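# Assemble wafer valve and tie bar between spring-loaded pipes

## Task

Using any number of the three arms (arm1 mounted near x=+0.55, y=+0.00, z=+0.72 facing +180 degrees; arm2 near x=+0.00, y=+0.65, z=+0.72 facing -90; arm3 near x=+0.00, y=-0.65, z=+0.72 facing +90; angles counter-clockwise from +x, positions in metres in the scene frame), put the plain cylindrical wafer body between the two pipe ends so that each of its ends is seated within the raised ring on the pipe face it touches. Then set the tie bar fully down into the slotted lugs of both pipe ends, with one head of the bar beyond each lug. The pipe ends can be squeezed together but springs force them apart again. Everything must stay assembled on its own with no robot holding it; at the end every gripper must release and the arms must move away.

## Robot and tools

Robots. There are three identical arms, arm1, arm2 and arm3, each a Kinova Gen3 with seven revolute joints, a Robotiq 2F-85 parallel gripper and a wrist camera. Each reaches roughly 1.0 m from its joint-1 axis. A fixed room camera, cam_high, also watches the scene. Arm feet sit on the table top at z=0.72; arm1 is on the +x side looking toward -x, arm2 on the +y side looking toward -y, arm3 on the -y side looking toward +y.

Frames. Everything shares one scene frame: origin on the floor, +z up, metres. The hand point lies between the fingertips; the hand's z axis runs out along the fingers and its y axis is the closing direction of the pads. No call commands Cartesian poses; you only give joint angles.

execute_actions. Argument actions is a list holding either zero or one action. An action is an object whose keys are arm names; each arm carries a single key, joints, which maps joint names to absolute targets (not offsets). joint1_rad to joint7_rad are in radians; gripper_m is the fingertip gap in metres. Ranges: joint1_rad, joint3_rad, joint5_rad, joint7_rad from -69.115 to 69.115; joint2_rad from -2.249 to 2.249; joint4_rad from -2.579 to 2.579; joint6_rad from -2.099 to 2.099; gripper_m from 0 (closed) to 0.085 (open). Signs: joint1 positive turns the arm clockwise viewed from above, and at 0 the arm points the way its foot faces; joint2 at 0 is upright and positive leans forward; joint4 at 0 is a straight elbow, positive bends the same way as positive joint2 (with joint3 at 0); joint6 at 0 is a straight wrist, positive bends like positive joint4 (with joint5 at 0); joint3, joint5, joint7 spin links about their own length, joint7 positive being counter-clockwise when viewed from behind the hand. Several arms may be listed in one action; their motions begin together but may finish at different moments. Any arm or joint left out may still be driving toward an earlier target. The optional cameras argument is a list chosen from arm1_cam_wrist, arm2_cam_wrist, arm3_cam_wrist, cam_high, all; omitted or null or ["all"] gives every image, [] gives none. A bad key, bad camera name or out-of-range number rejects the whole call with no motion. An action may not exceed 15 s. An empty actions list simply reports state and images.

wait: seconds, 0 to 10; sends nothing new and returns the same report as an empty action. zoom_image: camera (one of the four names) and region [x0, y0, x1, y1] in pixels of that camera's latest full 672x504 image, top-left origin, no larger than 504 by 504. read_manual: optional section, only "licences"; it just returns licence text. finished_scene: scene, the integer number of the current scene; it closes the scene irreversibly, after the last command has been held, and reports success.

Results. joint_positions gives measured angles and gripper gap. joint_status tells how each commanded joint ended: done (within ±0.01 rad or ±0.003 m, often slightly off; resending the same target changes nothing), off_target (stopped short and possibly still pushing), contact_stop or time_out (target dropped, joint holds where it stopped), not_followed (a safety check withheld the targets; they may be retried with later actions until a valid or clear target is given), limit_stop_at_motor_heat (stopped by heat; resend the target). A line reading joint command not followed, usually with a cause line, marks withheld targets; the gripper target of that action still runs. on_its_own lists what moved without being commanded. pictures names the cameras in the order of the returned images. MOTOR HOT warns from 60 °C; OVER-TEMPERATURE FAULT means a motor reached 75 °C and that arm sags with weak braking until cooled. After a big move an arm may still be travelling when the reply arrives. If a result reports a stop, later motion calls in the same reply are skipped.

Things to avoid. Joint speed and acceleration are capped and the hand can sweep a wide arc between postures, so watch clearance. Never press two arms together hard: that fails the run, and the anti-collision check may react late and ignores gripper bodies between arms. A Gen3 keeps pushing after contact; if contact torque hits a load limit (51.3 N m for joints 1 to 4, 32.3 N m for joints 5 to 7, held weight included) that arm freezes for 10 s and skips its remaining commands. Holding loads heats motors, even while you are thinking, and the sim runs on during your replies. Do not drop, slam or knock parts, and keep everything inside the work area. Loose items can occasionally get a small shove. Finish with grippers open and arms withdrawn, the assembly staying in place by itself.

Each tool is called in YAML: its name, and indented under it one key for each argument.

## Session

execute_actions:
  actions: []

Scene clock: 0.00 s.
Motor temperatures (°C, as the motors report them): arm1=[29 26 23 28 34 29 41] | arm2=[27 27 25 28 34 31 34] | arm3=[30 31 26 26 33 41 41]
arm1.joint_positions: joint1_rad=-0.009 joint2_rad=-0.398 joint3_rad=-0.079 joint4_rad=+1.509 joint5_rad=-0.035 joint6_rad=+2.027 joint7_rad=+1.479 gripper_m=+0.085
arm1.joint_status: not commanded
arm1.hand: x=+0.4320 y=-0.0029 z=+1.2276 quat_wxyz=(-0.004, -1.000, -0.025, +0.002) (m; scene frame)
arm2.joint_positions: joint1_rad=-0.008 joint2_rad=-0.397 joint3_rad=-0.073 joint4_rad=+1.512 joint5_rad=-0.031 joint6_rad=+2.023 joint7_rad=+1.480 gripper_m=+0.085
arm2.joint_status: not commanded
arm2.hand: x=+0.0096 y=+0.5278 z=+1.2444 quat_wxyz=(+0.004, -0.691, -0.723, +0.003) (m; scene frame)
arm3.joint_positions: joint1_rad=-0.007 joint2_rad=-0.398 joint3_rad=-0.073 joint4_rad=+1.514 joint5_rad=-0.035 joint6_rad=+2.027 joint7_rad=+1.476 gripper_m=+0.085
arm3.joint_status: not commanded
arm3.hand: x=+0.0033 y=-0.5260 z=+1.3205 quat_wxyz=(+0.009, +0.708, -0.707, +0.001) (m; scene frame)
pictures: arm1_cam_wrist, arm2_cam_wrist, arm3_cam_wrist, cam_high
Images, in order (width x height): arm1_cam_wrist 672x504, arm2_cam_wrist 672x504, arm3_cam_wrist 672x504, cam_high 672x504.

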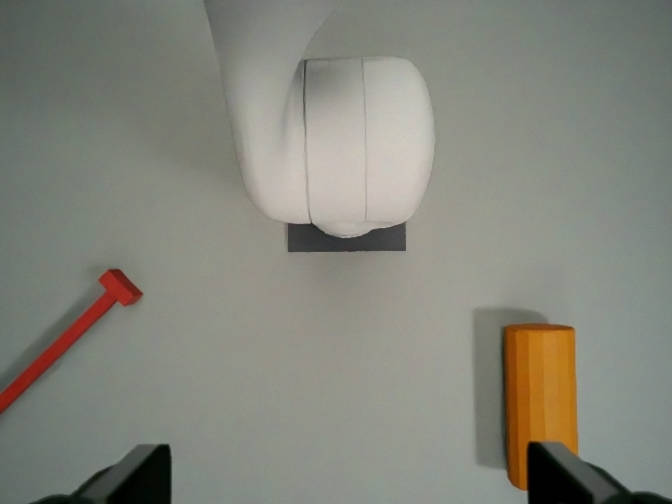

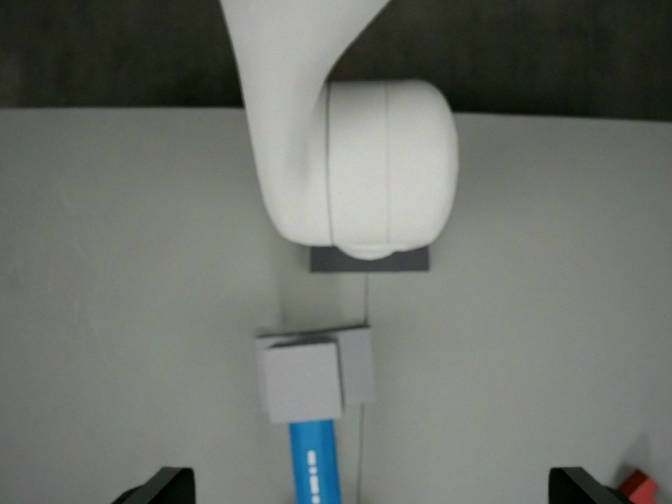

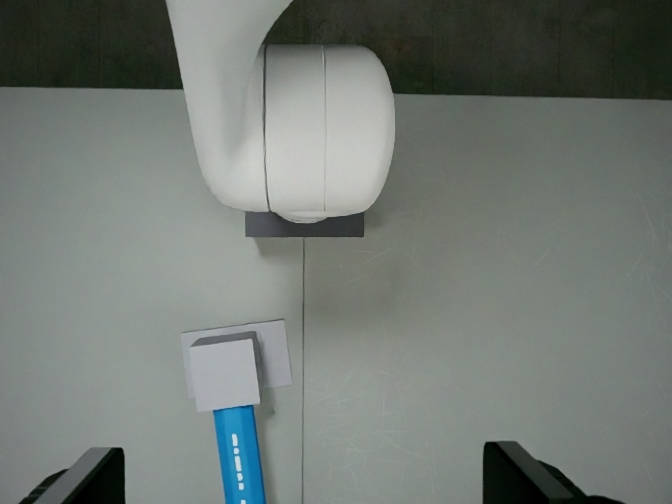

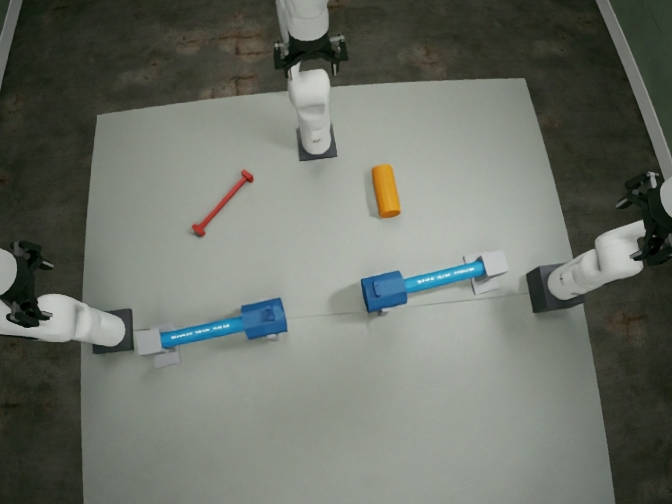

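execute_actions:
  actions:
    - {"arm1":{"joints":{"joint1_rad":-0.836,"joint2_rad":0.224,"joint3_rad":0,"joint4_rad":2.278,"joint5_rad":0,"joint6_rad":0.64,"joint7_rad":0.832}},"arm2":{"joints":{"joint1_rad":0.128,"joint2_rad":0.236,"joint3_rad":0,"joint4_rad":2.049,"joint5_rad":0,"joint6_rad":0.857,"joint7_rad":1.795}},"arm3":{"joints":{"joint1_rad":0.045,"joint2_rad":0.507,"joint3_rad":0,"joint4_rad":2.042,"joint5_rad":0,"joint6_rad":0.593,"joint7_rad":1.725}}}

Scene clock: 2.67 s.
Motor temperatures (°C, as the motors report them): arm1=[29 26 23 28 34 29 41] | arm2=[27 27 25 28 34 31 34] | arm3=[30 31 26 26 33 41 41]
arm1.joint_positions: joint1_rad=-0.836 joint2_rad=+0.224 joint3_rad=+0.000 joint4_rad=+2.278 joint5_rad=+0.000 joint6_rad=+0.640 joint7_rad=+0.832 gripper_m=+0.085
arm1.joint_status: all done
arm1.hand: x=+0.3521 y=-0.1997 z=+0.8598 quat_wxyz=(-0.004, -0.997, -0.071, +0.001) (m; scene frame)
arm2.joint_positions: joint1_rad=+0.128 joint2_rad=+0.236 joint3_rad=+0.000 joint4_rad=+2.049 joint5_rad=+0.000 joint6_rad=+0.857 joint7_rad=+1.795 gripper_m=+0.085
arm2.joint_status: all done
arm2.hand: x=-0.0501 y=+0.3166 z=+0.9209 quat_wxyz=(+0.005, -0.655, -0.756, +0.002) (m; scene frame)
arm3.joint_positions: joint1_rad=+0.045 joint2_rad=+0.507 joint3_rad=+0.000 joint4_rad=+2.042 joint5_rad=+0.000 joint6_rad=+0.593 joint7_rad=+1.725 gripper_m=+0.085
arm3.joint_status: all done
arm3.hand: x=+0.0399 y=-0.2706 z=+0.8986 quat_wxyz=(+0.007, +0.747, -0.665, +0.001) (m; scene frame)
pictures: arm1_cam_wrist, arm2_cam_wrist, arm3_cam_wrist, cam_high
Images, in order (width x height): arm1_cam_wrist 672x504, arm2_cam_wrist 672x504, arm3_cam_wrist 672x504, cam_high 672x504.

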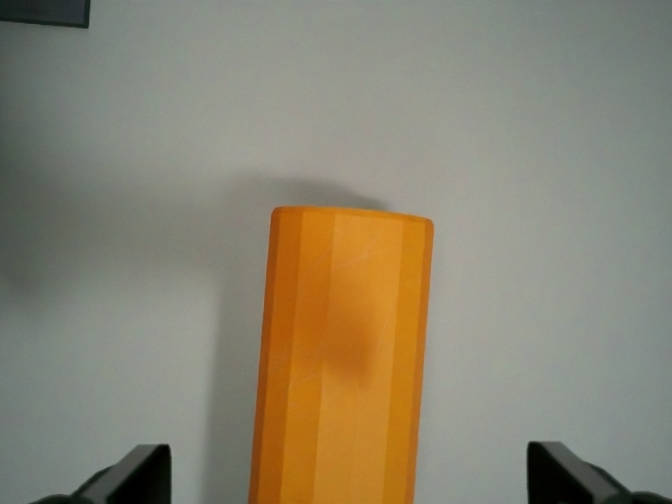

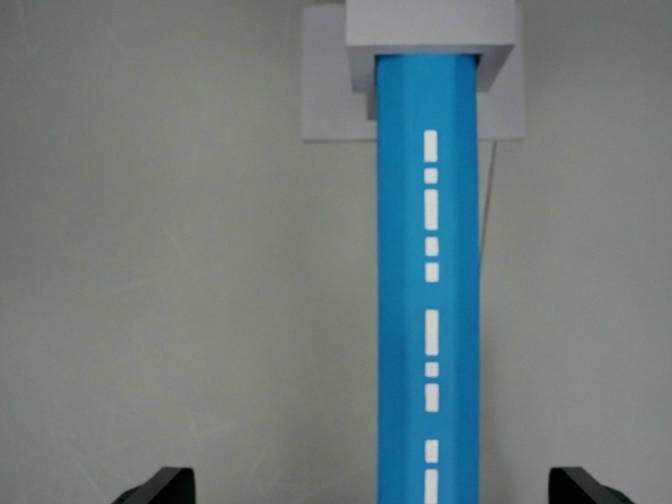

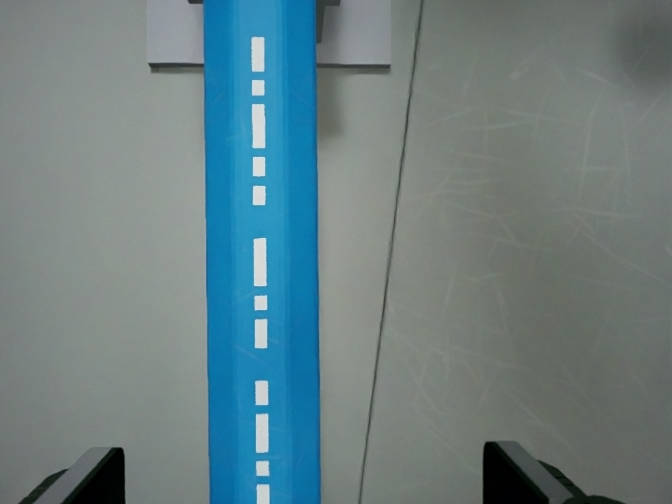

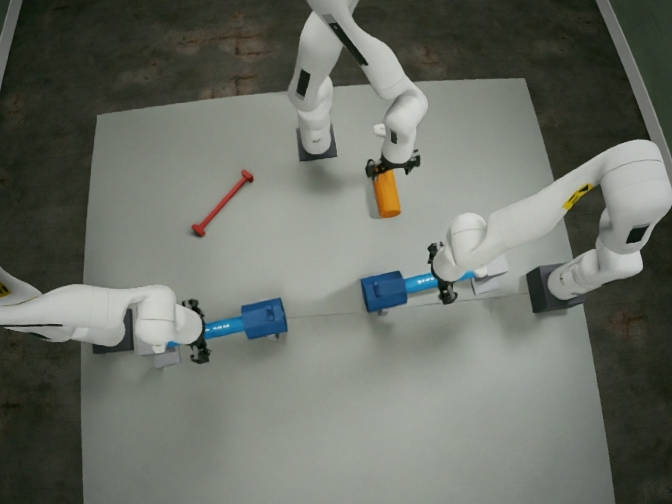

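execute_actions:
  actions:
    - {"arm1":{"joints":{"joint1_rad":-0.824,"joint2_rad":0.526,"joint4_rad":2.399,"joint6_rad":0.217,"joint7_rad":0.766}},"arm2":{"joints":{"joint1_rad":0.038,"joint2_rad":0.562,"joint4_rad":2.061,"joint6_rad":0.519,"joint7_rad":1.705}},"arm3":{"joints":{"joint1_rad":0.06,"joint2_rad":0.781,"joint4_rad":1.98,"joint6_rad":0.381,"joint7_rad":1.74}}}
  cameras: []

execute_actions:
  actions:
    - {"arm1":{"joints":{"gripper_m":0.05}},"arm2":{"joints":{"gripper_m":0.048}},"arm3":{"joints":{"gripper_m":0.048}}}

Scene clock: 4.40 s.
Motor temperatures (°C, as the motors report them): arm1=[29 26 23 28 34 29 41] | arm2=[27 27 25 28 34 31 34] | arm3=[30 31 26 26 33 41 41]
arm1.joint_positions: joint1_rad=-0.824 joint2_rad=+0.526 joint3_rad=+0.000 joint4_rad=+2.399 joint5_rad=+0.000 joint6_rad=+0.217 joint7_rad=+0.766 gripper_m=+0.085
arm1.joint_status: all done
arm1.hand: x=+0.3510 y=-0.1964 z=+0.7586 quat_wxyz=(-0.004, -0.999, -0.032, +0.001) (m; scene frame)
arm2.joint_positions: joint1_rad=+0.038 joint2_rad=+0.562 joint3_rad=+0.000 joint4_rad=+2.061 joint5_rad=+0.000 joint6_rad=+0.519 joint7_rad=+1.705 gripper_m=+0.085
arm2.joint_status: all done
arm2.hand: x=-0.0208 y=+0.2696 z=+0.8004 quat_wxyz=(+0.005, -0.655, -0.756, +0.002) (m; scene frame)
arm3.joint_positions: joint1_rad=+0.060 joint2_rad=+0.781 joint3_rad=+0.000 joint4_rad=+1.980 joint5_rad=+0.000 joint6_rad=+0.381 joint7_rad=+1.740 gripper_m=+0.085
arm3.joint_status: all done
arm3.hand: x=+0.0466 y=-0.2393 z=+0.7981 quat_wxyz=(+0.007, +0.747, -0.665, +0.001) (m; scene frame)
pictures: none
No camera images: the call's "cameras" was empty. Leave "cameras" out to get every camera's image.

Scene clock: 5.30 s.
Motor temperatures (°C, as the motors report them): arm1=[29 26 23 28 34 29 41] | arm2=[27 27 25 28 34 31 34] | arm3=[30 31 26 26 33 41 41]
arm1.joint_positions: joint1_rad=-0.824 joint2_rad=+0.522 joint3_rad=+0.000 joint4_rad=+2.400 joint5_rad=+0.000 joint6_rad=+0.218 joint7_rad=+0.766 gripper_m=+0.061
arm1.joint_status: gripper_m off_target (ended at +0.061, target +0.050)
arm1.hand: x=+0.3510 y=-0.1964 z=+0.7595 quat_wxyz=(-0.004, -0.999, -0.032, +0.002) (m; scene frame)
arm2.joint_positions: joint1_rad=+0.038 joint2_rad=+0.562 joint3_rad=+0.000 joint4_rad=+2.061 joint5_rad=+0.000 joint6_rad=+0.519 joint7_rad=+1.705 gripper_m=+0.048
arm2.joint_status: all done
arm2.hand: x=-0.0208 y=+0.2697 z=+0.8003 quat_wxyz=(+0.005, -0.655, -0.756, +0.002) (m; scene frame)
arm3.joint_positions: joint1_rad=+0.060 joint2_rad=+0.781 joint3_rad=+0.000 joint4_rad=+1.980 joint5_rad=+0.000 joint6_rad=+0.381 joint7_rad=+1.740 gripper_m=+0.048
arm3.joint_status: all done
arm3.hand: x=+0.0466 y=-0.2393 z=+0.7980 quat_wxyz=(+0.007, +0.747, -0.665, +0.001) (m; scene frame)
pictures: arm1_cam_wrist, arm2_cam_wrist, arm3_cam_wrist, cam_high
Images, in order (width x height): arm1_cam_wrist 672x504, arm2_cam_wrist 672x504, arm3_cam_wrist 672x504, cam_high 672x504.

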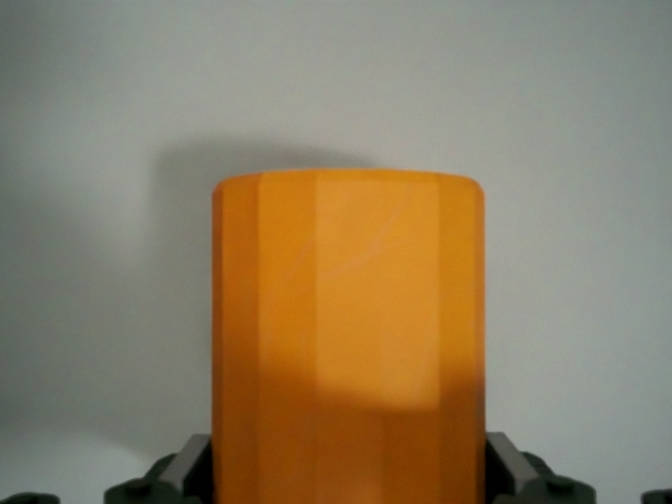

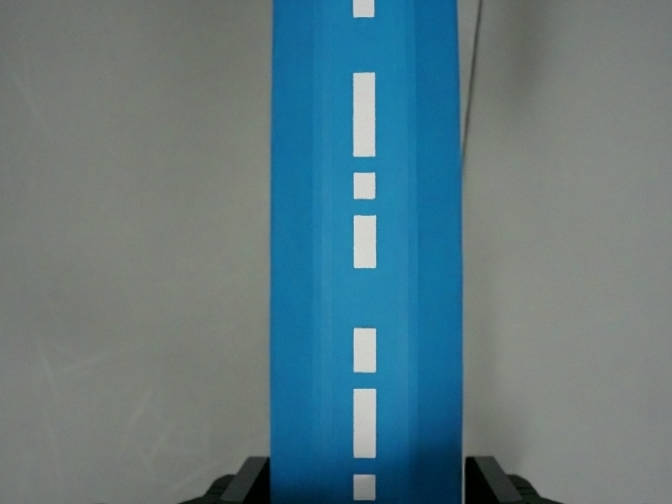

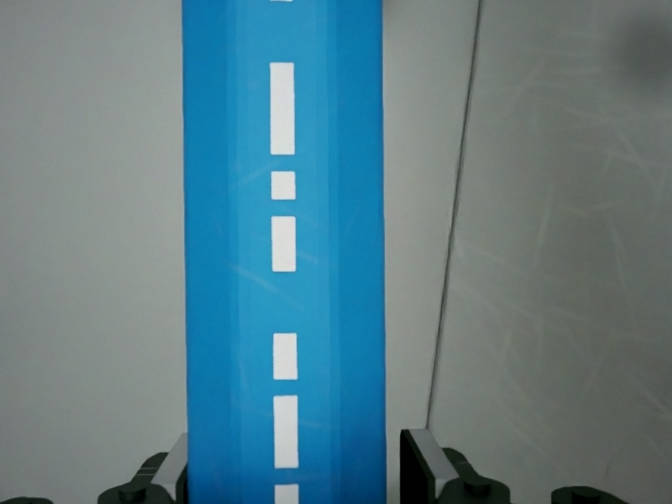

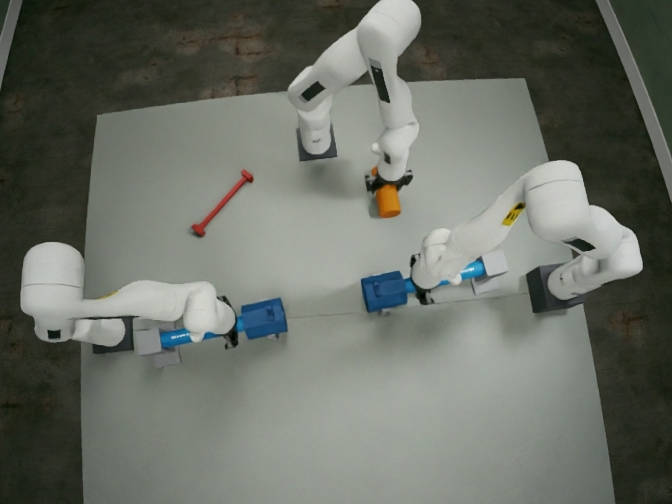

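execute_actions:
  actions:
    - {"arm1":{"joints":{"joint2_rad":0.0,"joint4_rad":2.05,"joint6_rad":1.09}},"arm3":{"joints":{"joint1_rad":0.067,"joint7_rad":1.747}}}
  cameras: []

execute_actions:
  actions:
    - {"arm1":{"joints":{"joint1_rad":0.02,"joint2_rad":0.584,"joint4_rad":1.216,"joint6_rad":1.342,"joint7_rad":3.258}}}
  cameras: ["arm1_cam_wrist","cam_high"]

Scene clock: 7.27 s.
Motor temperatures (°C, as the motors report them): arm1=[29 26 23 28 34 29 41] | arm2=[27 27 25 28 34 31 34] | arm3=[30 31 26 26 33 41 41]
arm1.joint_positions: joint1_rad=-0.824 joint2_rad=+0.001 joint3_rad=+0.000 joint4_rad=+2.051 joint5_rad=+0.000 joint6_rad=+1.090 joint7_rad=+0.766 gripper_m=+0.061
arm1.joint_status: all done
arm1.hand: x=+0.3513 y=-0.1950 z=+0.9770 quat_wxyz=(-0.004, -0.999, -0.032, +0.001) (m; scene frame)
arm2.joint_positions: joint1_rad=+0.038 joint2_rad=+0.562 joint3_rad=+0.000 joint4_rad=+2.061 joint5_rad=+0.000 joint6_rad=+0.519 joint7_rad=+1.705 gripper_m=+0.048
arm2.joint_status: not commanded
arm2.hand: x=-0.0208 y=+0.2697 z=+0.8003 quat_wxyz=(+0.005, -0.655, -0.756, +0.002) (m; scene frame)
arm3.joint_positions: joint1_rad=+0.067 joint2_rad=+0.781 joint3_rad=+0.000 joint4_rad=+1.980 joint5_rad=+0.000 joint6_rad=+0.381 joint7_rad=+1.747 gripper_m=+0.048
arm3.joint_status: all done
arm3.hand: x=+0.0494 y=-0.2396 z=+0.7980 quat_wxyz=(+0.007, +0.747, -0.665, +0.001) (m; scene frame)
pictures: none
No camera images: the call's "cameras" was empty. Leave "cameras" out to get every camera's image.

Scene clock: 10.07 s.
Motor temperatures (°C, as the motors report them): arm1=[29 26 23 28 34 29 41] | arm2=[27 27 25 28 34 31 34] | arm3=[30 31 26 26 33 41 41]
arm1.joint_positions: joint1_rad=+0.020 joint2_rad=+0.586 joint3_rad=+0.000 joint4_rad=+1.217 joint5_rad=+0.000 joint6_rad=+1.342 joint7_rad=+3.258 gripper_m=+0.061
arm1.joint_status: all done
arm1.hand: x=+0.0125 y=+0.0137 z=+0.9793 quat_wxyz=(-0.003, -0.656, -0.755, +0.003) (m; scene frame)
arm2.joint_positions: joint1_rad=+0.038 joint2_rad=+0.562 joint3_rad=+0.000 joint4_rad=+2.061 joint5_rad=+0.000 joint6_rad=+0.519 joint7_rad=+1.705 gripper_m=+0.048
arm2.joint_status: not commanded
arm2.hand: x=-0.0208 y=+0.2697 z=+0.8003 quat_wxyz=(+0.005, -0.655, -0.756, +0.002) (m; scene frame)
arm3.joint_positions: joint1_rad=+0.067 joint2_rad=+0.781 joint3_rad=+0.000 joint4_rad=+1.980 joint5_rad=+0.000 joint6_rad=+0.381 joint7_rad=+1.747 gripper_m=+0.048
arm3.joint_status: not commanded
arm3.hand: x=+0.0494 y=-0.2396 z=+0.7980 quat_wxyz=(+0.007, +0.747, -0.665, +0.001) (m; scene frame)
pictures: arm1_cam_wrist, cam_high
Images, in order (width x height): arm1_cam_wrist 672x504, cam_high 672x504.

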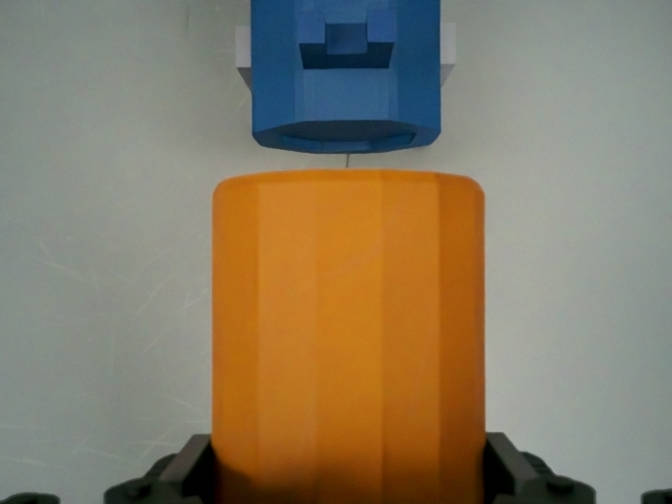

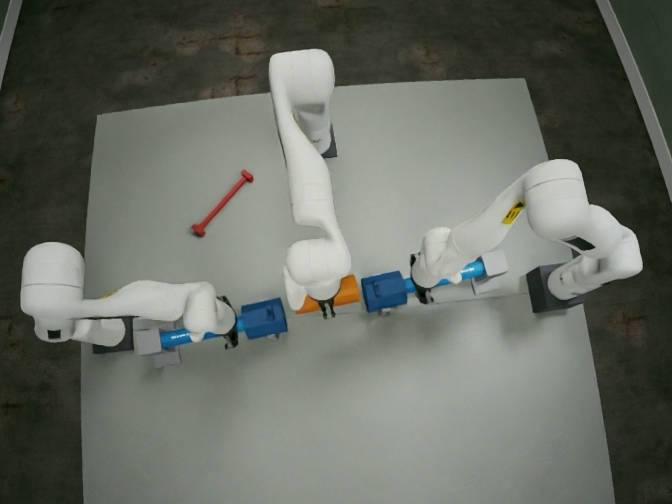

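execute_actions:
  actions: []

Scene clock: 10.33 s.
Motor temperatures (°C, as the motors report them): arm1=[29 26 23 28 34 29 41] | arm2=[27 27 25 28 34 31 34] | arm3=[30 31 26 26 33 41 41]
arm1.joint_positions: joint1_rad=+0.020 joint2_rad=+0.586 joint3_rad=+0.000 joint4_rad=+1.217 joint5_rad=+0.000 joint6_rad=+1.342 joint7_rad=+3.258 gripper_m=+0.061
arm1.joint_status: all done
arm1.hand: x=+0.0125 y=+0.0138 z=+0.9792 quat_wxyz=(-0.003, -0.656, -0.755, +0.003) (m; scene frame)
arm2.joint_positions: joint1_rad=+0.038 joint2_rad=+0.562 joint3_rad=+0.000 joint4_rad=+2.061 joint5_rad=+0.000 joint6_rad=+0.519 joint7_rad=+1.705 gripper_m=+0.048
arm2.joint_status: not commanded
arm2.hand: x=-0.0208 y=+0.2697 z=+0.8003 quat_wxyz=(+0.005, -0.655, -0.756, +0.002) (m; scene frame)
arm3.joint_positions: joint1_rad=+0.067 joint2_rad=+0.781 joint3_rad=+0.000 joint4_rad=+1.980 joint5_rad=+0.000 joint6_rad=+0.381 joint7_rad=+1.747 gripper_m=+0.048
arm3.joint_status: not commanded
arm3.hand: x=+0.0494 y=-0.2396 z=+0.7980 quat_wxyz=(+0.007, +0.747, -0.665, +0.001) (m; scene frame)
pictures: arm1_cam_wrist, arm2_cam_wrist, arm3_cam_wrist, cam_high
Images, in order (width x height): arm1_cam_wrist 672x504, arm2_cam_wrist 672x504, arm3_cam_wrist 672x504, cam_high 672x504.

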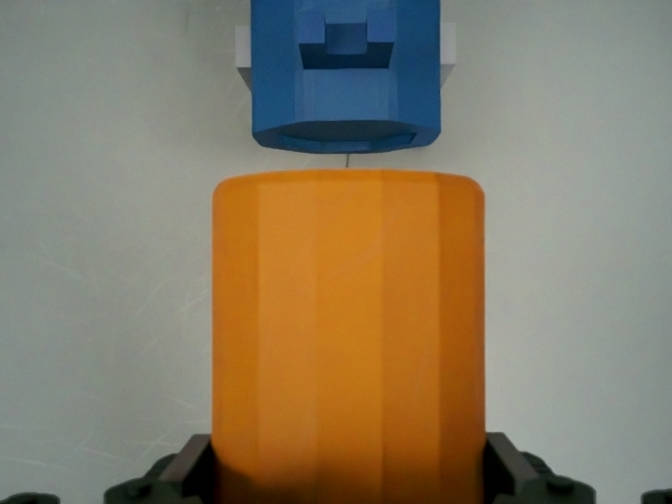

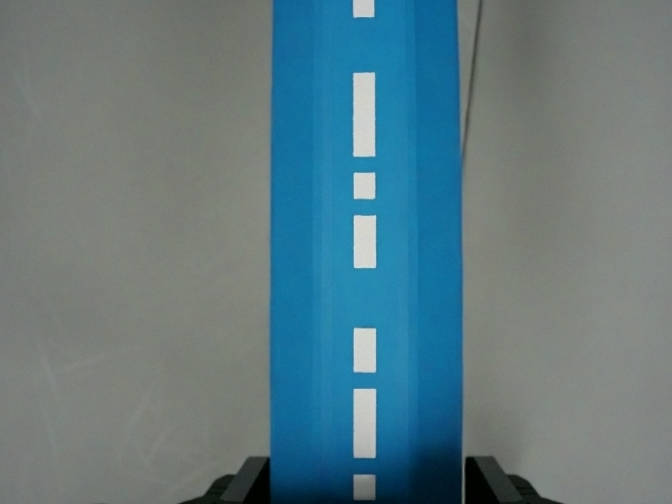

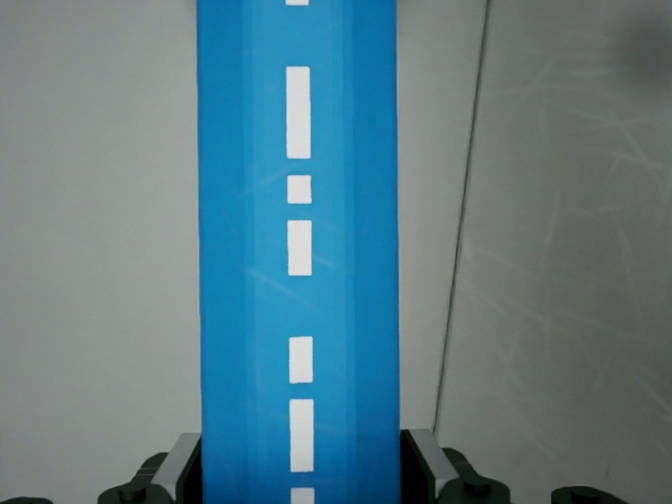

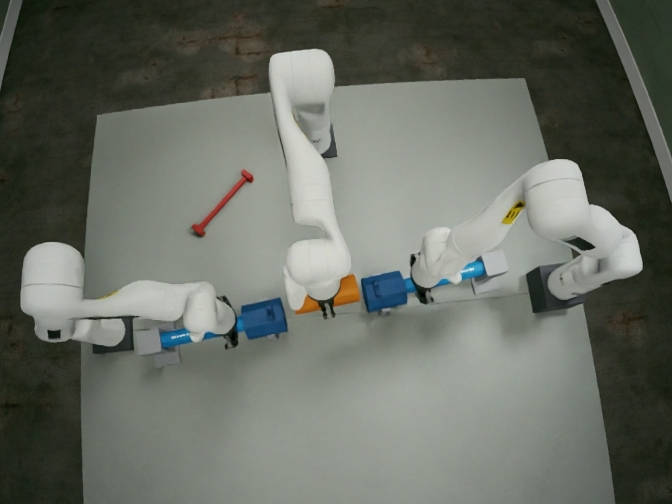

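execute_actions:
  actions:
    - {"arm1":{"joints":{"joint1_rad":0.03,"joint2_rad":0.757,"joint4_rad":1.465,"joint6_rad":0.920,"joint7_rad":3.268}}}
  cameras: ["arm1_cam_wrist","cam_high"]

Scene clock: 11.80 s.
Motor temperatures (°C, as the motors report them): arm1=[29 26 23 28 34 29 41] | arm2=[27 27 25 28 34 31 34] | arm3=[30 31 26 26 33 41 41]
arm1.joint_positions: joint1_rad=+0.030 joint2_rad=+0.759 joint3_rad=+0.000 joint4_rad=+1.466 joint5_rad=+0.000 joint6_rad=+0.920 joint7_rad=+3.268 gripper_m=+0.061
arm1.joint_status: all done
arm1.hand: x=+0.0117 y=+0.0179 z=+0.8150 quat_wxyz=(-0.003, -0.656, -0.755, +0.003) (m; scene frame)
arm2.joint_positions: joint1_rad=+0.038 joint2_rad=+0.562 joint3_rad=+0.000 joint4_rad=+2.061 joint5_rad=+0.000 joint6_rad=+0.519 joint7_rad=+1.705 gripper_m=+0.048
arm2.joint_status: not commanded
arm2.hand: x=-0.0208 y=+0.2697 z=+0.8003 quat_wxyz=(+0.005, -0.655, -0.756, +0.002) (m; scene frame)
arm3.joint_positions: joint1_rad=+0.067 joint2_rad=+0.781 joint3_rad=+0.000 joint4_rad=+1.980 joint5_rad=+0.000 joint6_rad=+0.381 joint7_rad=+1.747 gripper_m=+0.048
arm3.joint_status: not commanded
arm3.hand: x=+0.0494 y=-0.2396 z=+0.7980 quat_wxyz=(+0.007, +0.747, -0.665, +0.001) (m; scene frame)
pictures: arm1_cam_wrist, cam_high
Images, in order (width x height): arm1_cam_wrist 672x504, cam_high 672x504.

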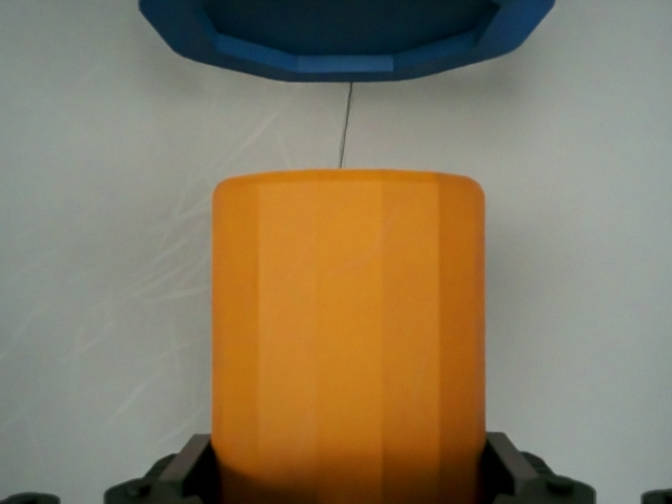

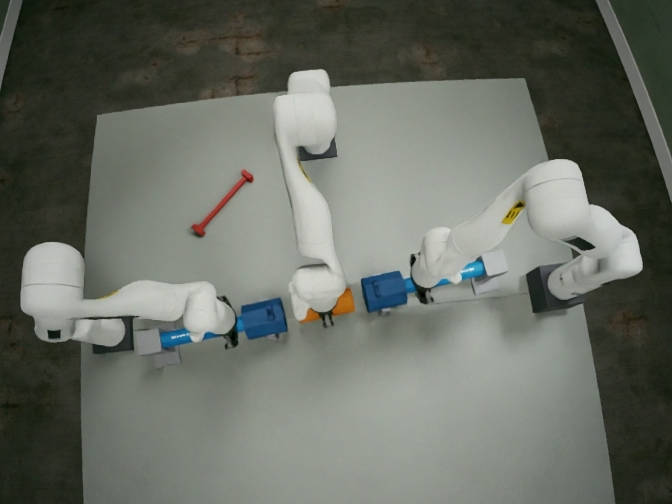

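execute_actions:
  actions:
    - {"arm2":{"joints":{"joint1_rad":0.012,"joint2_rad":0.660,"joint4_rad":1.8275,"joint6_rad":0.654,"joint7_rad":1.679}},"arm3":{"joints":{"joint1_rad":0.0375,"joint2_rad":0.857,"joint4_rad":1.74,"joint6_rad":0.545,"joint7_rad":1.7175}}}
  cameras: ["arm1_cam_wrist","cam_high"]

Scene clock: 14.87 s.
Motor temperatures (°C, as the motors report them): arm1=[29 26 23 28 34 29 41] | arm2=[27 27 25 28 34 31 34] | arm3=[30 31 26 26 33 41 41]
arm1.joint_positions: joint1_rad=+0.029 joint2_rad=+0.757 joint3_rad=-0.001 joint4_rad=+1.466 joint5_rad=-0.001 joint6_rad=+0.921 joint7_rad=+3.268 gripper_m=+0.061
arm1.joint_status: not commanded
arm1.hand: x=+0.0115 y=+0.0170 z=+0.8162 quat_wxyz=(-0.003, -0.655, -0.755, +0.004) (m; scene frame)
arm2.joint_positions: joint1_rad=+0.017 joint2_rad=+0.660 joint3_rad=+0.001 joint4_rad=+1.843 joint5_rad=+0.000 joint6_rad=+0.668 joint7_rad=+1.678 gripper_m=+0.048
arm2.joint_status: joint4_rad time_out (moved -0.218 of -0.233); joint6_rad time_out (moved +0.149 of +0.135); the others done
arm2.hand: x=-0.0117 y=+0.2131 z=+0.7971 quat_wxyz=(+0.015, -0.657, -0.754, -0.009) (m; scene frame)
arm3.joint_positions: joint1_rad=+0.039 joint2_rad=+0.859 joint3_rad=+0.001 joint4_rad=+1.747 joint5_rad=+0.001 joint6_rad=+0.551 joint7_rad=+1.718 gripper_m=+0.048
arm3.joint_status: all done
arm3.hand: x=+0.0406 y=-0.1771 z=+0.7950 quat_wxyz=(+0.012, +0.747, -0.665, +0.006) (m; scene frame)
pictures: arm1_cam_wrist, cam_high
Images, in order (width x height): arm1_cam_wrist 672x504, cam_high 672x504.

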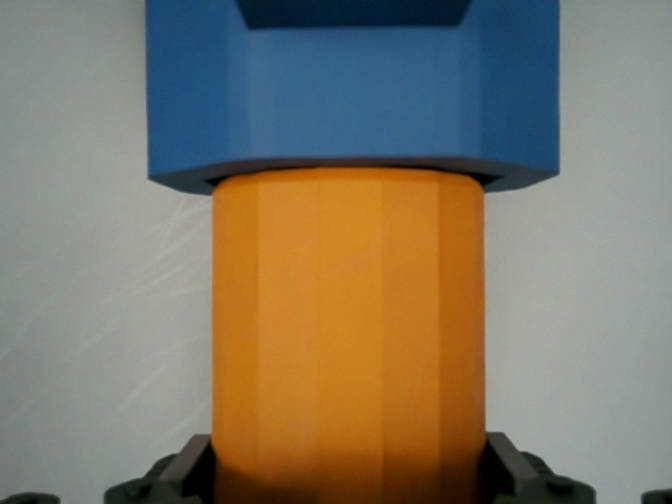

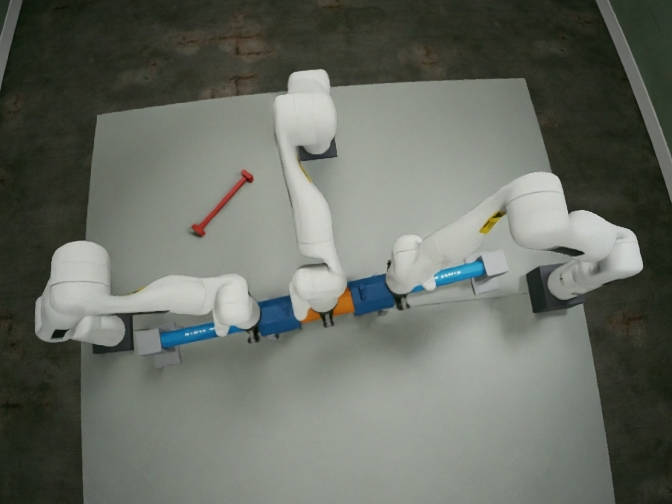

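execute_actions:
  actions:
    - {"arm2":{"joints":{"joint1_rad":0.011,"joint2_rad":0.667,"joint4_rad":1.81,"joint6_rad":0.664,"joint7_rad":1.678}},"arm3":{"joints":{"joint1_rad":0.035,"joint2_rad":0.866,"joint4_rad":1.712,"joint6_rad":0.564,"joint7_rad":1.715}}}
  cameras: ["arm1_cam_wrist","cam_high"]

zoom_image:
  camera: "cam_high"
  region: [230, 240, 430, 370]

Scene clock: 16.90 s.
Motor temperatures (°C, as the motors report them): arm1=[29 26 23 28 34 29 41] | arm2=[27 27 25 28 34 31 34] | arm3=[30 31 26 26 33 41 41]
arm1.joint_positions: joint1_rad=+0.030 joint2_rad=+0.757 joint3_rad=+0.000 joint4_rad=+1.465 joint5_rad=+0.000 joint6_rad=+0.920 joint7_rad=+3.268 gripper_m=+0.061
arm1.joint_status: not commanded
arm1.hand: x=+0.0113 y=+0.0179 z=+0.8161 quat_wxyz=(-0.002, -0.656, -0.755, +0.003) (m; scene frame)
arm2.joint_positions: joint1_rad=+0.016 joint2_rad=+0.667 joint3_rad=+0.001 joint4_rad=+1.832 joint5_rad=+0.000 joint6_rad=+0.684 joint7_rad=+1.676 gripper_m=+0.048
arm2.joint_status: joint4_rad time_out (moved -0.011 of -0.033); joint6_rad time_out (moved +0.016 of -0.004); the others done
arm2.hand: x=-0.0116 y=+0.2132 z=+0.7964 quat_wxyz=(+0.019, -0.657, -0.753, -0.013) (m; scene frame)
arm3.joint_positions: joint1_rad=+0.039 joint2_rad=+0.868 joint3_rad=+0.001 joint4_rad=+1.731 joint5_rad=+0.001 joint6_rad=+0.581 joint7_rad=+1.716 gripper_m=+0.048
arm3.joint_status: joint4_rad time_out (moved -0.016 of -0.035); joint6_rad time_out (moved +0.030 of +0.013); the others done
arm3.hand: x=+0.0405 y=-0.1800 z=+0.7934 quat_wxyz=(+0.021, +0.746, -0.666, +0.014) (m; scene frame)
pictures: arm1_cam_wrist, cam_high
Images, in order (width x height): arm1_cam_wrist 672x504, cam_high 672x504.

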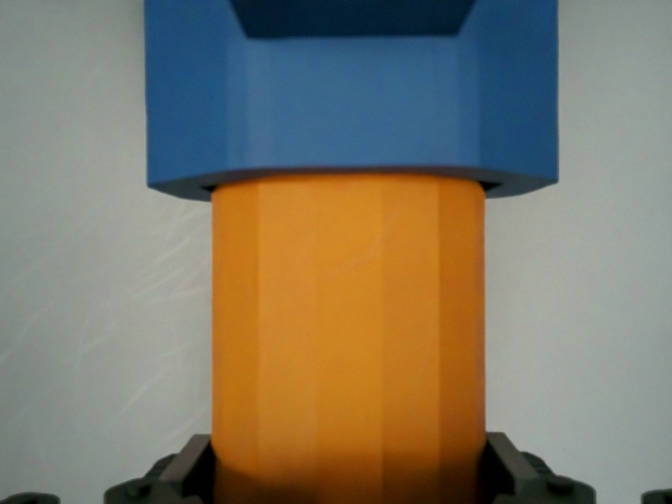

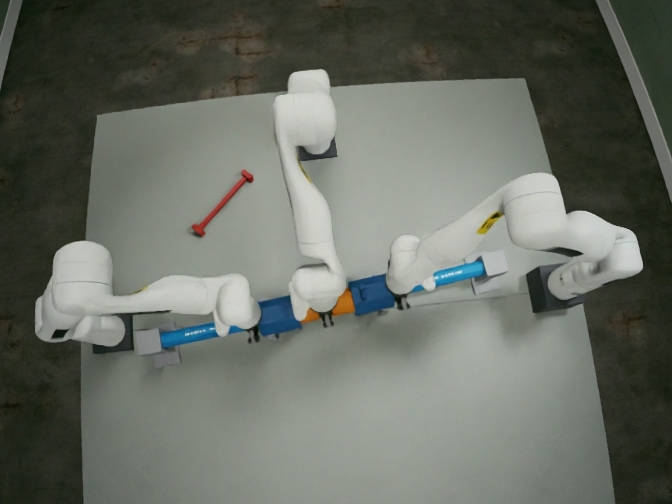

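Region (230, 240, 430, 370) of cam_high's 672x504 image, scaled by 2.520, with more detail than that image has; it fills the top 328 rows of this view, and the rest is white.

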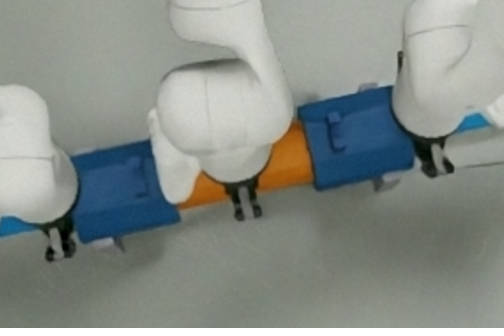

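execute_actions:
  actions:
    - {"arm1":{"joints":{"joint2_rad":0.762,"joint4_rad":1.469,"joint6_rad":0.911}},"arm2":{"joints":{"joint2_rad":0.667,"joint4_rad":1.81,"joint6_rad":0.664}},"arm3":{"joints":{"joint2_rad":0.866,"joint4_rad":1.712,"joint6_rad":0.564}}}
  cameras: ["arm1_cam_wrist"]

Scene clock: 18.97 s.
Motor temperatures (°C, as the motors report them): arm1=[29 26 23 28 34 29 41] | arm2=[27 27 25 28 34 31 34] | arm3=[30 31 26 26 33 41 41]
arm1.joint_positions: joint1_rad=+0.029 joint2_rad=+0.754 joint3_rad=+0.000 joint4_rad=+1.469 joint5_rad=+0.001 joint6_rad=+0.915 joint7_rad=+3.269 gripper_m=+0.061
arm1.joint_status: all done
arm1.hand: x=+0.0111 y=+0.0174 z=+0.8164 quat_wxyz=(-0.001, -0.655, -0.756, +0.005) (m; scene frame)
arm2.joint_positions: joint1_rad=+0.016 joint2_rad=+0.670 joint3_rad=+0.001 joint4_rad=+1.829 joint5_rad=+0.000 joint6_rad=+0.680 joint7_rad=+1.677 gripper_m=+0.048
arm2.joint_status: joint4_rad time_out (moved -0.003 of -0.022); joint6_rad time_out (moved -0.004 of -0.020); the others done
arm2.hand: x=-0.0110 y=+0.2109 z=+0.7952 quat_wxyz=(+0.018, -0.657, -0.754, -0.012) (m; scene frame)
arm3.joint_positions: joint1_rad=+0.038 joint2_rad=+0.869 joint3_rad=+0.000 joint4_rad=+1.729 joint5_rad=+0.000 joint6_rad=+0.578 joint7_rad=+1.716 gripper_m=+0.048
arm3.joint_status: joint4_rad time_out (moved -0.002 of -0.019); joint6_rad time_out (moved -0.002 of -0.017); the others done
arm3.hand: x=+0.0393 y=-0.1783 z=+0.7930 quat_wxyz=(+0.020, +0.746, -0.665, +0.012) (m; scene frame)
pictures: arm1_cam_wrist
Images, in order (width x height): arm1_cam_wrist 672x504.

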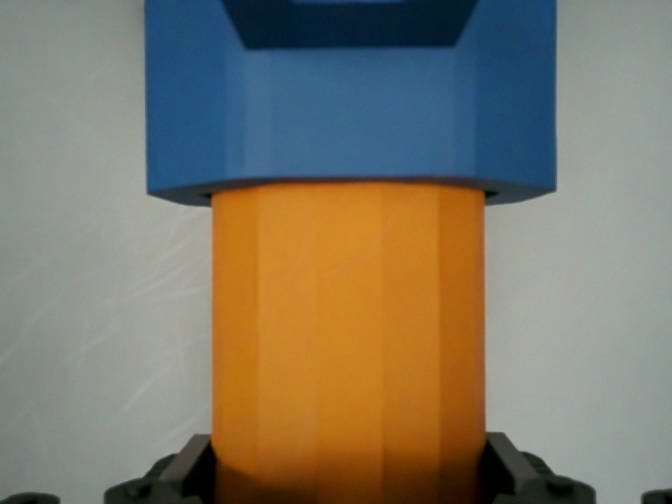

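execute_actions:
  actions:
    - {"arm1":{"joints":{"joint2_rad":0.752,"joint4_rad":1.460,"joint6_rad":0.930}},"arm2":{"joints":{"joint2_rad":0.667,"joint4_rad":1.81,"joint6_rad":0.664}},"arm3":{"joints":{"joint2_rad":0.866,"joint4_rad":1.712,"joint6_rad":0.564}}}
  cameras: ["arm1_cam_wrist"]

Scene clock: 20.83 s.
Motor temperatures (°C, as the motors report them): arm1=[29 26 23 28 34 29 41] | arm2=[27 27 25 28 34 31 34] | arm3=[30 31 26 26 33 41 41]
arm1.joint_positions: joint1_rad=+0.030 joint2_rad=+0.754 joint3_rad=+0.000 joint4_rad=+1.461 joint5_rad=+0.000 joint6_rad=+0.930 joint7_rad=+3.268 gripper_m=+0.061
arm1.joint_status: all done
arm1.hand: x=+0.0114 y=+0.0179 z=+0.8189 quat_wxyz=(-0.003, -0.656, -0.755, +0.003) (m; scene frame)
arm2.joint_positions: joint1_rad=+0.016 joint2_rad=+0.673 joint3_rad=+0.001 joint4_rad=+1.831 joint5_rad=+0.000 joint6_rad=+0.681 joint7_rad=+1.676 gripper_m=+0.048
arm2.joint_status: joint4_rad time_out (moved +0.002 of -0.019); joint6_rad time_out (moved +0.001 of -0.016); the others done
arm2.hand: x=-0.0109 y=+0.2131 z=+0.7937 quat_wxyz=(+0.020, -0.657, -0.753, -0.014) (m; scene frame)
arm3.joint_positions: joint1_rad=+0.039 joint2_rad=+0.872 joint3_rad=+0.001 joint4_rad=+1.732 joint5_rad=+0.001 joint6_rad=+0.580 joint7_rad=+1.716 gripper_m=+0.048
arm3.joint_status: joint4_rad time_out (moved +0.003 of -0.017); joint6_rad time_out (moved +0.002 of -0.014); the others done
arm3.hand: x=+0.0400 y=-0.1815 z=+0.7916 quat_wxyz=(+0.023, +0.746, -0.666, +0.015) (m; scene frame)
pictures: arm1_cam_wrist
Images, in order (width x height): arm1_cam_wrist 672x504.

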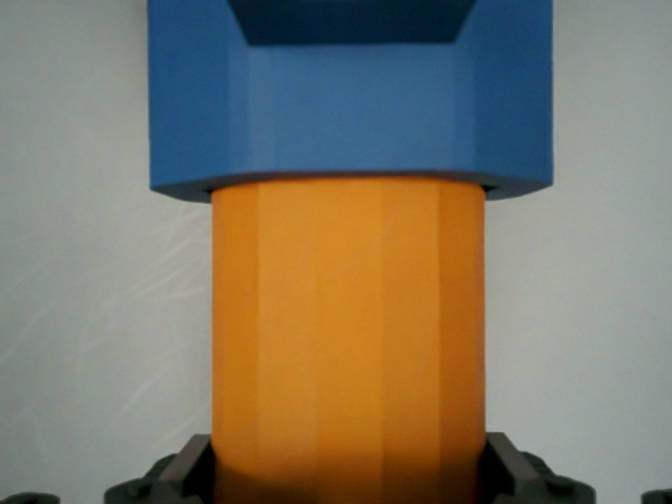

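execute_actions:
  actions:
    - {"arm1":{"joints":{"joint2_rad":0.754,"joint4_rad":1.462,"joint6_rad":0.926}},"arm2":{"joints":{"joint2_rad":0.680,"joint4_rad":1.77,"joint6_rad":0.672}},"arm3":{"joints":{"joint2_rad":0.876,"joint4_rad":1.67,"joint6_rad":0.578}}}
  cameras: ["arm1_cam_wrist"]

Scene clock: 23.13 s.
Motor temperatures (°C, as the motors report them): arm1=[29 26 23 28 34 29 41] | arm2=[27 28 25 28 34 31 34] | arm3=[30 31 26 26 33 41 41]
arm1.joint_positions: joint1_rad=+0.030 joint2_rad=+0.756 joint3_rad=+0.000 joint4_rad=+1.463 joint5_rad=+0.000 joint6_rad=+0.926 joint7_rad=+3.268 gripper_m=+0.061
arm1.joint_status: all done
arm1.hand: x=+0.0115 y=+0.0179 z=+0.8174 quat_wxyz=(-0.003, -0.656, -0.755, +0.003) (m; scene frame)
arm2.joint_positions: joint1_rad=+0.016 joint2_rad=+0.684 joint3_rad=+0.001 joint4_rad=+1.812 joint5_rad=+0.000 joint6_rad=+0.709 joint7_rad=+1.676 gripper_m=+0.048
arm2.joint_status: joint4_rad time_out (moved -0.019 of -0.061); joint6_rad time_out (moved +0.028 of -0.009); the others done
arm2.hand: x=-0.0110 y=+0.2137 z=+0.7927 quat_wxyz=(+0.027, -0.657, -0.753, -0.021) (m; scene frame)
arm3.joint_positions: joint1_rad=+0.039 joint2_rad=+0.882 joint3_rad=+0.001 joint4_rad=+1.711 joint5_rad=+0.001 joint6_rad=+0.614 joint7_rad=+1.716 gripper_m=+0.048
arm3.joint_status: joint4_rad time_out (moved -0.021 of -0.062); joint6_rad time_out (moved +0.034 of -0.002); the others done
arm3.hand: x=+0.0398 y=-0.1830 z=+0.7906 quat_wxyz=(+0.031, +0.746, -0.665, +0.022) (m; scene frame)
pictures: arm1_cam_wrist
Images, in order (width x height): arm1_cam_wrist 672x504.

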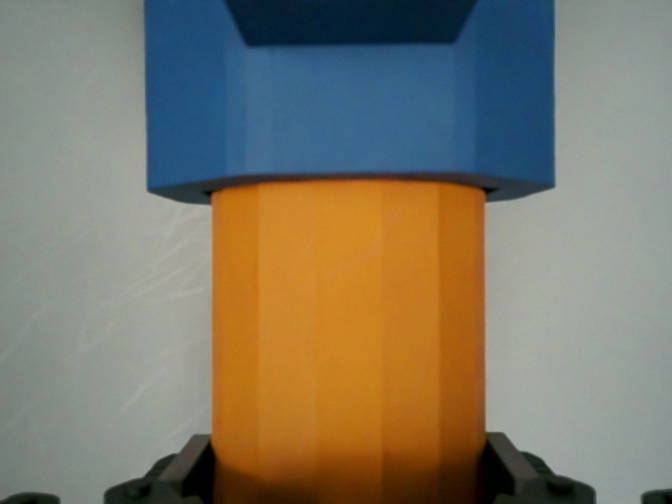

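execute_actions:
  actions:
    - {"arm1":{"joints":{"gripper_m":0.085}}}
  cameras: ["arm1_cam_wrist"]

execute_actions:
  actions:
    - {"arm1":{"joints":{"joint2_rad":0.66,"joint4_rad":1.34,"joint6_rad":1.14,"joint7_rad":0.126}}}
  cameras: ["arm1_cam_wrist","cam_high"]

Scene clock: 24.13 s.
Motor temperatures (°C, as the motors report them): arm1=[29 26 23 28 34 29 41] | arm2=[27 28 25 28 34 31 34] | arm3=[30 31 26 26 33 41 41]
arm1.joint_positions: joint1_rad=+0.030 joint2_rad=+0.754 joint3_rad=+0.000 joint4_rad=+1.462 joint5_rad=+0.000 joint6_rad=+0.926 joint7_rad=+3.268 gripper_m=+0.085
arm1.joint_status: all done
arm1.hand: x=+0.0108 y=+0.0179 z=+0.8185 quat_wxyz=(-0.002, -0.656, -0.755, +0.003) (m; scene frame)
arm2.joint_positions: joint1_rad=+0.016 joint2_rad=+0.684 joint3_rad=+0.001 joint4_rad=+1.812 joint5_rad=+0.000 joint6_rad=+0.709 joint7_rad=+1.676 gripper_m=+0.048
arm2.joint_status: not commanded
arm2.hand: x=-0.0109 y=+0.2139 z=+0.7927 quat_wxyz=(+0.027, -0.657, -0.753, -0.021) (m; scene frame)
arm3.joint_positions: joint1_rad=+0.039 joint2_rad=+0.882 joint3_rad=+0.001 joint4_rad=+1.711 joint5_rad=+0.001 joint6_rad=+0.614 joint7_rad=+1.716 gripper_m=+0.048
arm3.joint_status: not commanded
arm3.hand: x=+0.0399 y=-0.1831 z=+0.7906 quat_wxyz=(+0.032, +0.746, -0.665, +0.022) (m; scene frame)
pictures: arm1_cam_wrist
Images, in order (width x height): arm1_cam_wrist 672x504.

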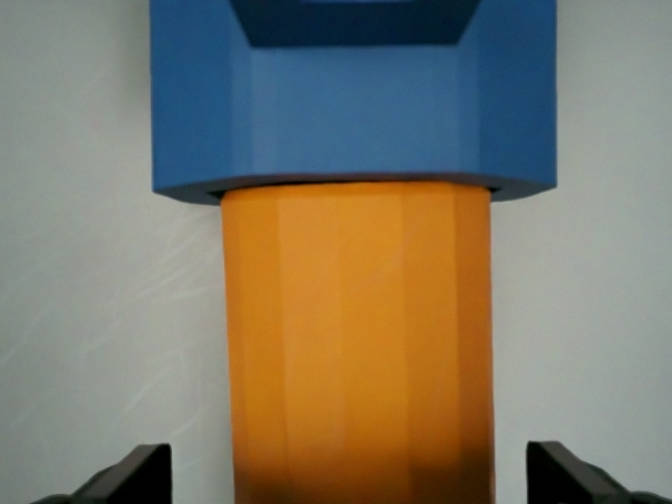

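Scene clock: 27.23 s.
Motor temperatures (°C, as the motors report them): arm1=[29 27 23 28 34 29 41] | arm2=[27 28 25 28 34 31 34] | arm3=[30 31 26 26 33 41 41]
arm1.joint_positions: joint1_rad=+0.030 joint2_rad=+0.660 joint3_rad=+0.000 joint4_rad=+1.340 joint5_rad=+0.000 joint6_rad=+1.140 joint7_rad=+0.126 gripper_m=+0.085
arm1.joint_status: all done
arm1.hand: x=+0.0058 y=+0.0185 z=+0.9024 quat_wxyz=(-0.004, -0.755, +0.656, -0.001) (m; scene frame)
arm2.joint_positions: joint1_rad=+0.016 joint2_rad=+0.684 joint3_rad=+0.001 joint4_rad=+1.812 joint5_rad=+0.000 joint6_rad=+0.709 joint7_rad=+1.676 gripper_m=+0.048
arm2.joint_status: not commanded
arm2.hand: x=-0.0109 y=+0.2139 z=+0.7927 quat_wxyz=(+0.027, -0.657, -0.753, -0.021) (m; scene frame)
arm3.joint_positions: joint1_rad=+0.039 joint2_rad=+0.882 joint3_rad=+0.001 joint4_rad=+1.711 joint5_rad=+0.001 joint6_rad=+0.614 joint7_rad=+1.716 gripper_m=+0.048
arm3.joint_status: not commanded
arm3.hand: x=+0.0399 y=-0.1831 z=+0.7906 quat_wxyz=(+0.032, +0.746, -0.665, +0.022) (m; scene frame)
pictures: arm1_cam_wrist, cam_high
Images, in order (width x height): arm1_cam_wrist 672x504, cam_high 672x504.

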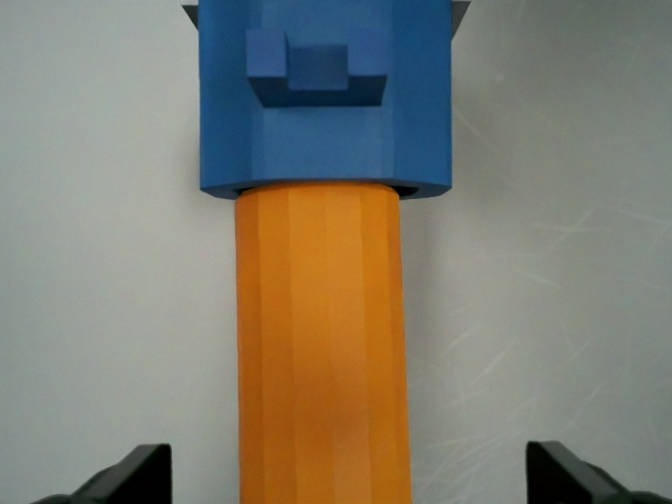

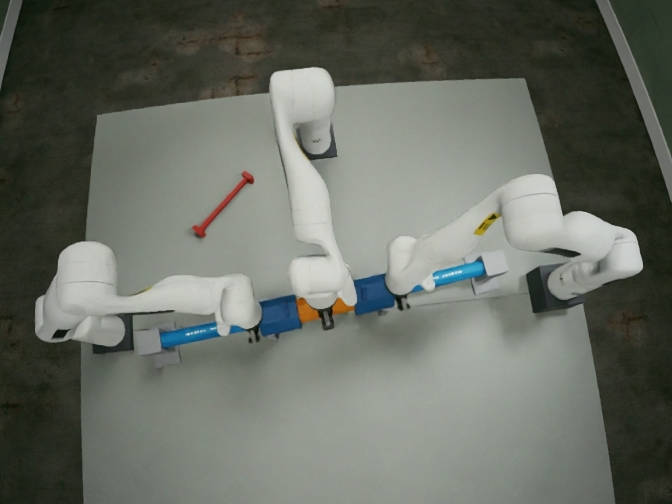

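execute_actions:
  actions:
    - {"arm2":{"joints":{"joint2_rad":0.69,"joint4_rad":1.75,"joint6_rad":0.65}},"arm3":{"joints":{"joint2_rad":0.89,"joint4_rad":1.65,"joint6_rad":0.555}}}
  cameras: ["arm1_cam_wrist"]

Scene clock: 29.63 s.
Motor temperatures (°C, as the motors report them): arm1=[29 27 23 28 34 29 41] | arm2=[27 28 25 29 34 31 34] | arm3=[30 31 26 26 33 41 41]
arm1.joint_positions: joint1_rad=+0.030 joint2_rad=+0.660 joint3_rad=+0.000 joint4_rad=+1.340 joint5_rad=+0.000 joint6_rad=+1.140 joint7_rad=+0.126 gripper_m=+0.085
arm1.joint_status: not commanded
arm1.hand: x=+0.0058 y=+0.0185 z=+0.9024 quat_wxyz=(-0.004, -0.755, +0.656, -0.001) (m; scene frame)
arm2.joint_positions: joint1_rad=+0.016 joint2_rad=+0.690 joint3_rad=+0.001 joint4_rad=+1.814 joint5_rad=+0.000 joint6_rad=+0.709 joint7_rad=+1.676 gripper_m=+0.048
arm2.joint_status: joint4_rad time_out (moved +0.002 of -0.062); joint6_rad time_out (moved +0.000 of -0.059); the others done
arm2.hand: x=-0.0116 y=+0.2166 z=+0.7898 quat_wxyz=(+0.030, -0.657, -0.753, -0.024) (m; scene frame)
arm3.joint_positions: joint1_rad=+0.039 joint2_rad=+0.886 joint3_rad=+0.001 joint4_rad=+1.713 joint5_rad=+0.001 joint6_rad=+0.614 joint7_rad=+1.716 gripper_m=+0.048
arm3.joint_status: joint4_rad time_out (moved +0.002 of -0.061); joint6_rad time_out (moved -0.001 of -0.059); the others done
arm3.hand: x=+0.0406 y=-0.1853 z=+0.7882 quat_wxyz=(+0.033, +0.745, -0.665, +0.024) (m; scene frame)
pictures: arm1_cam_wrist
Images, in order (width x height): arm1_cam_wrist 672x504.

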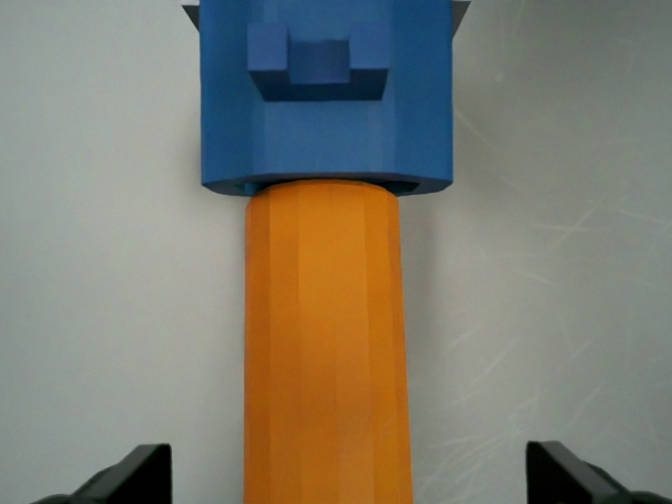

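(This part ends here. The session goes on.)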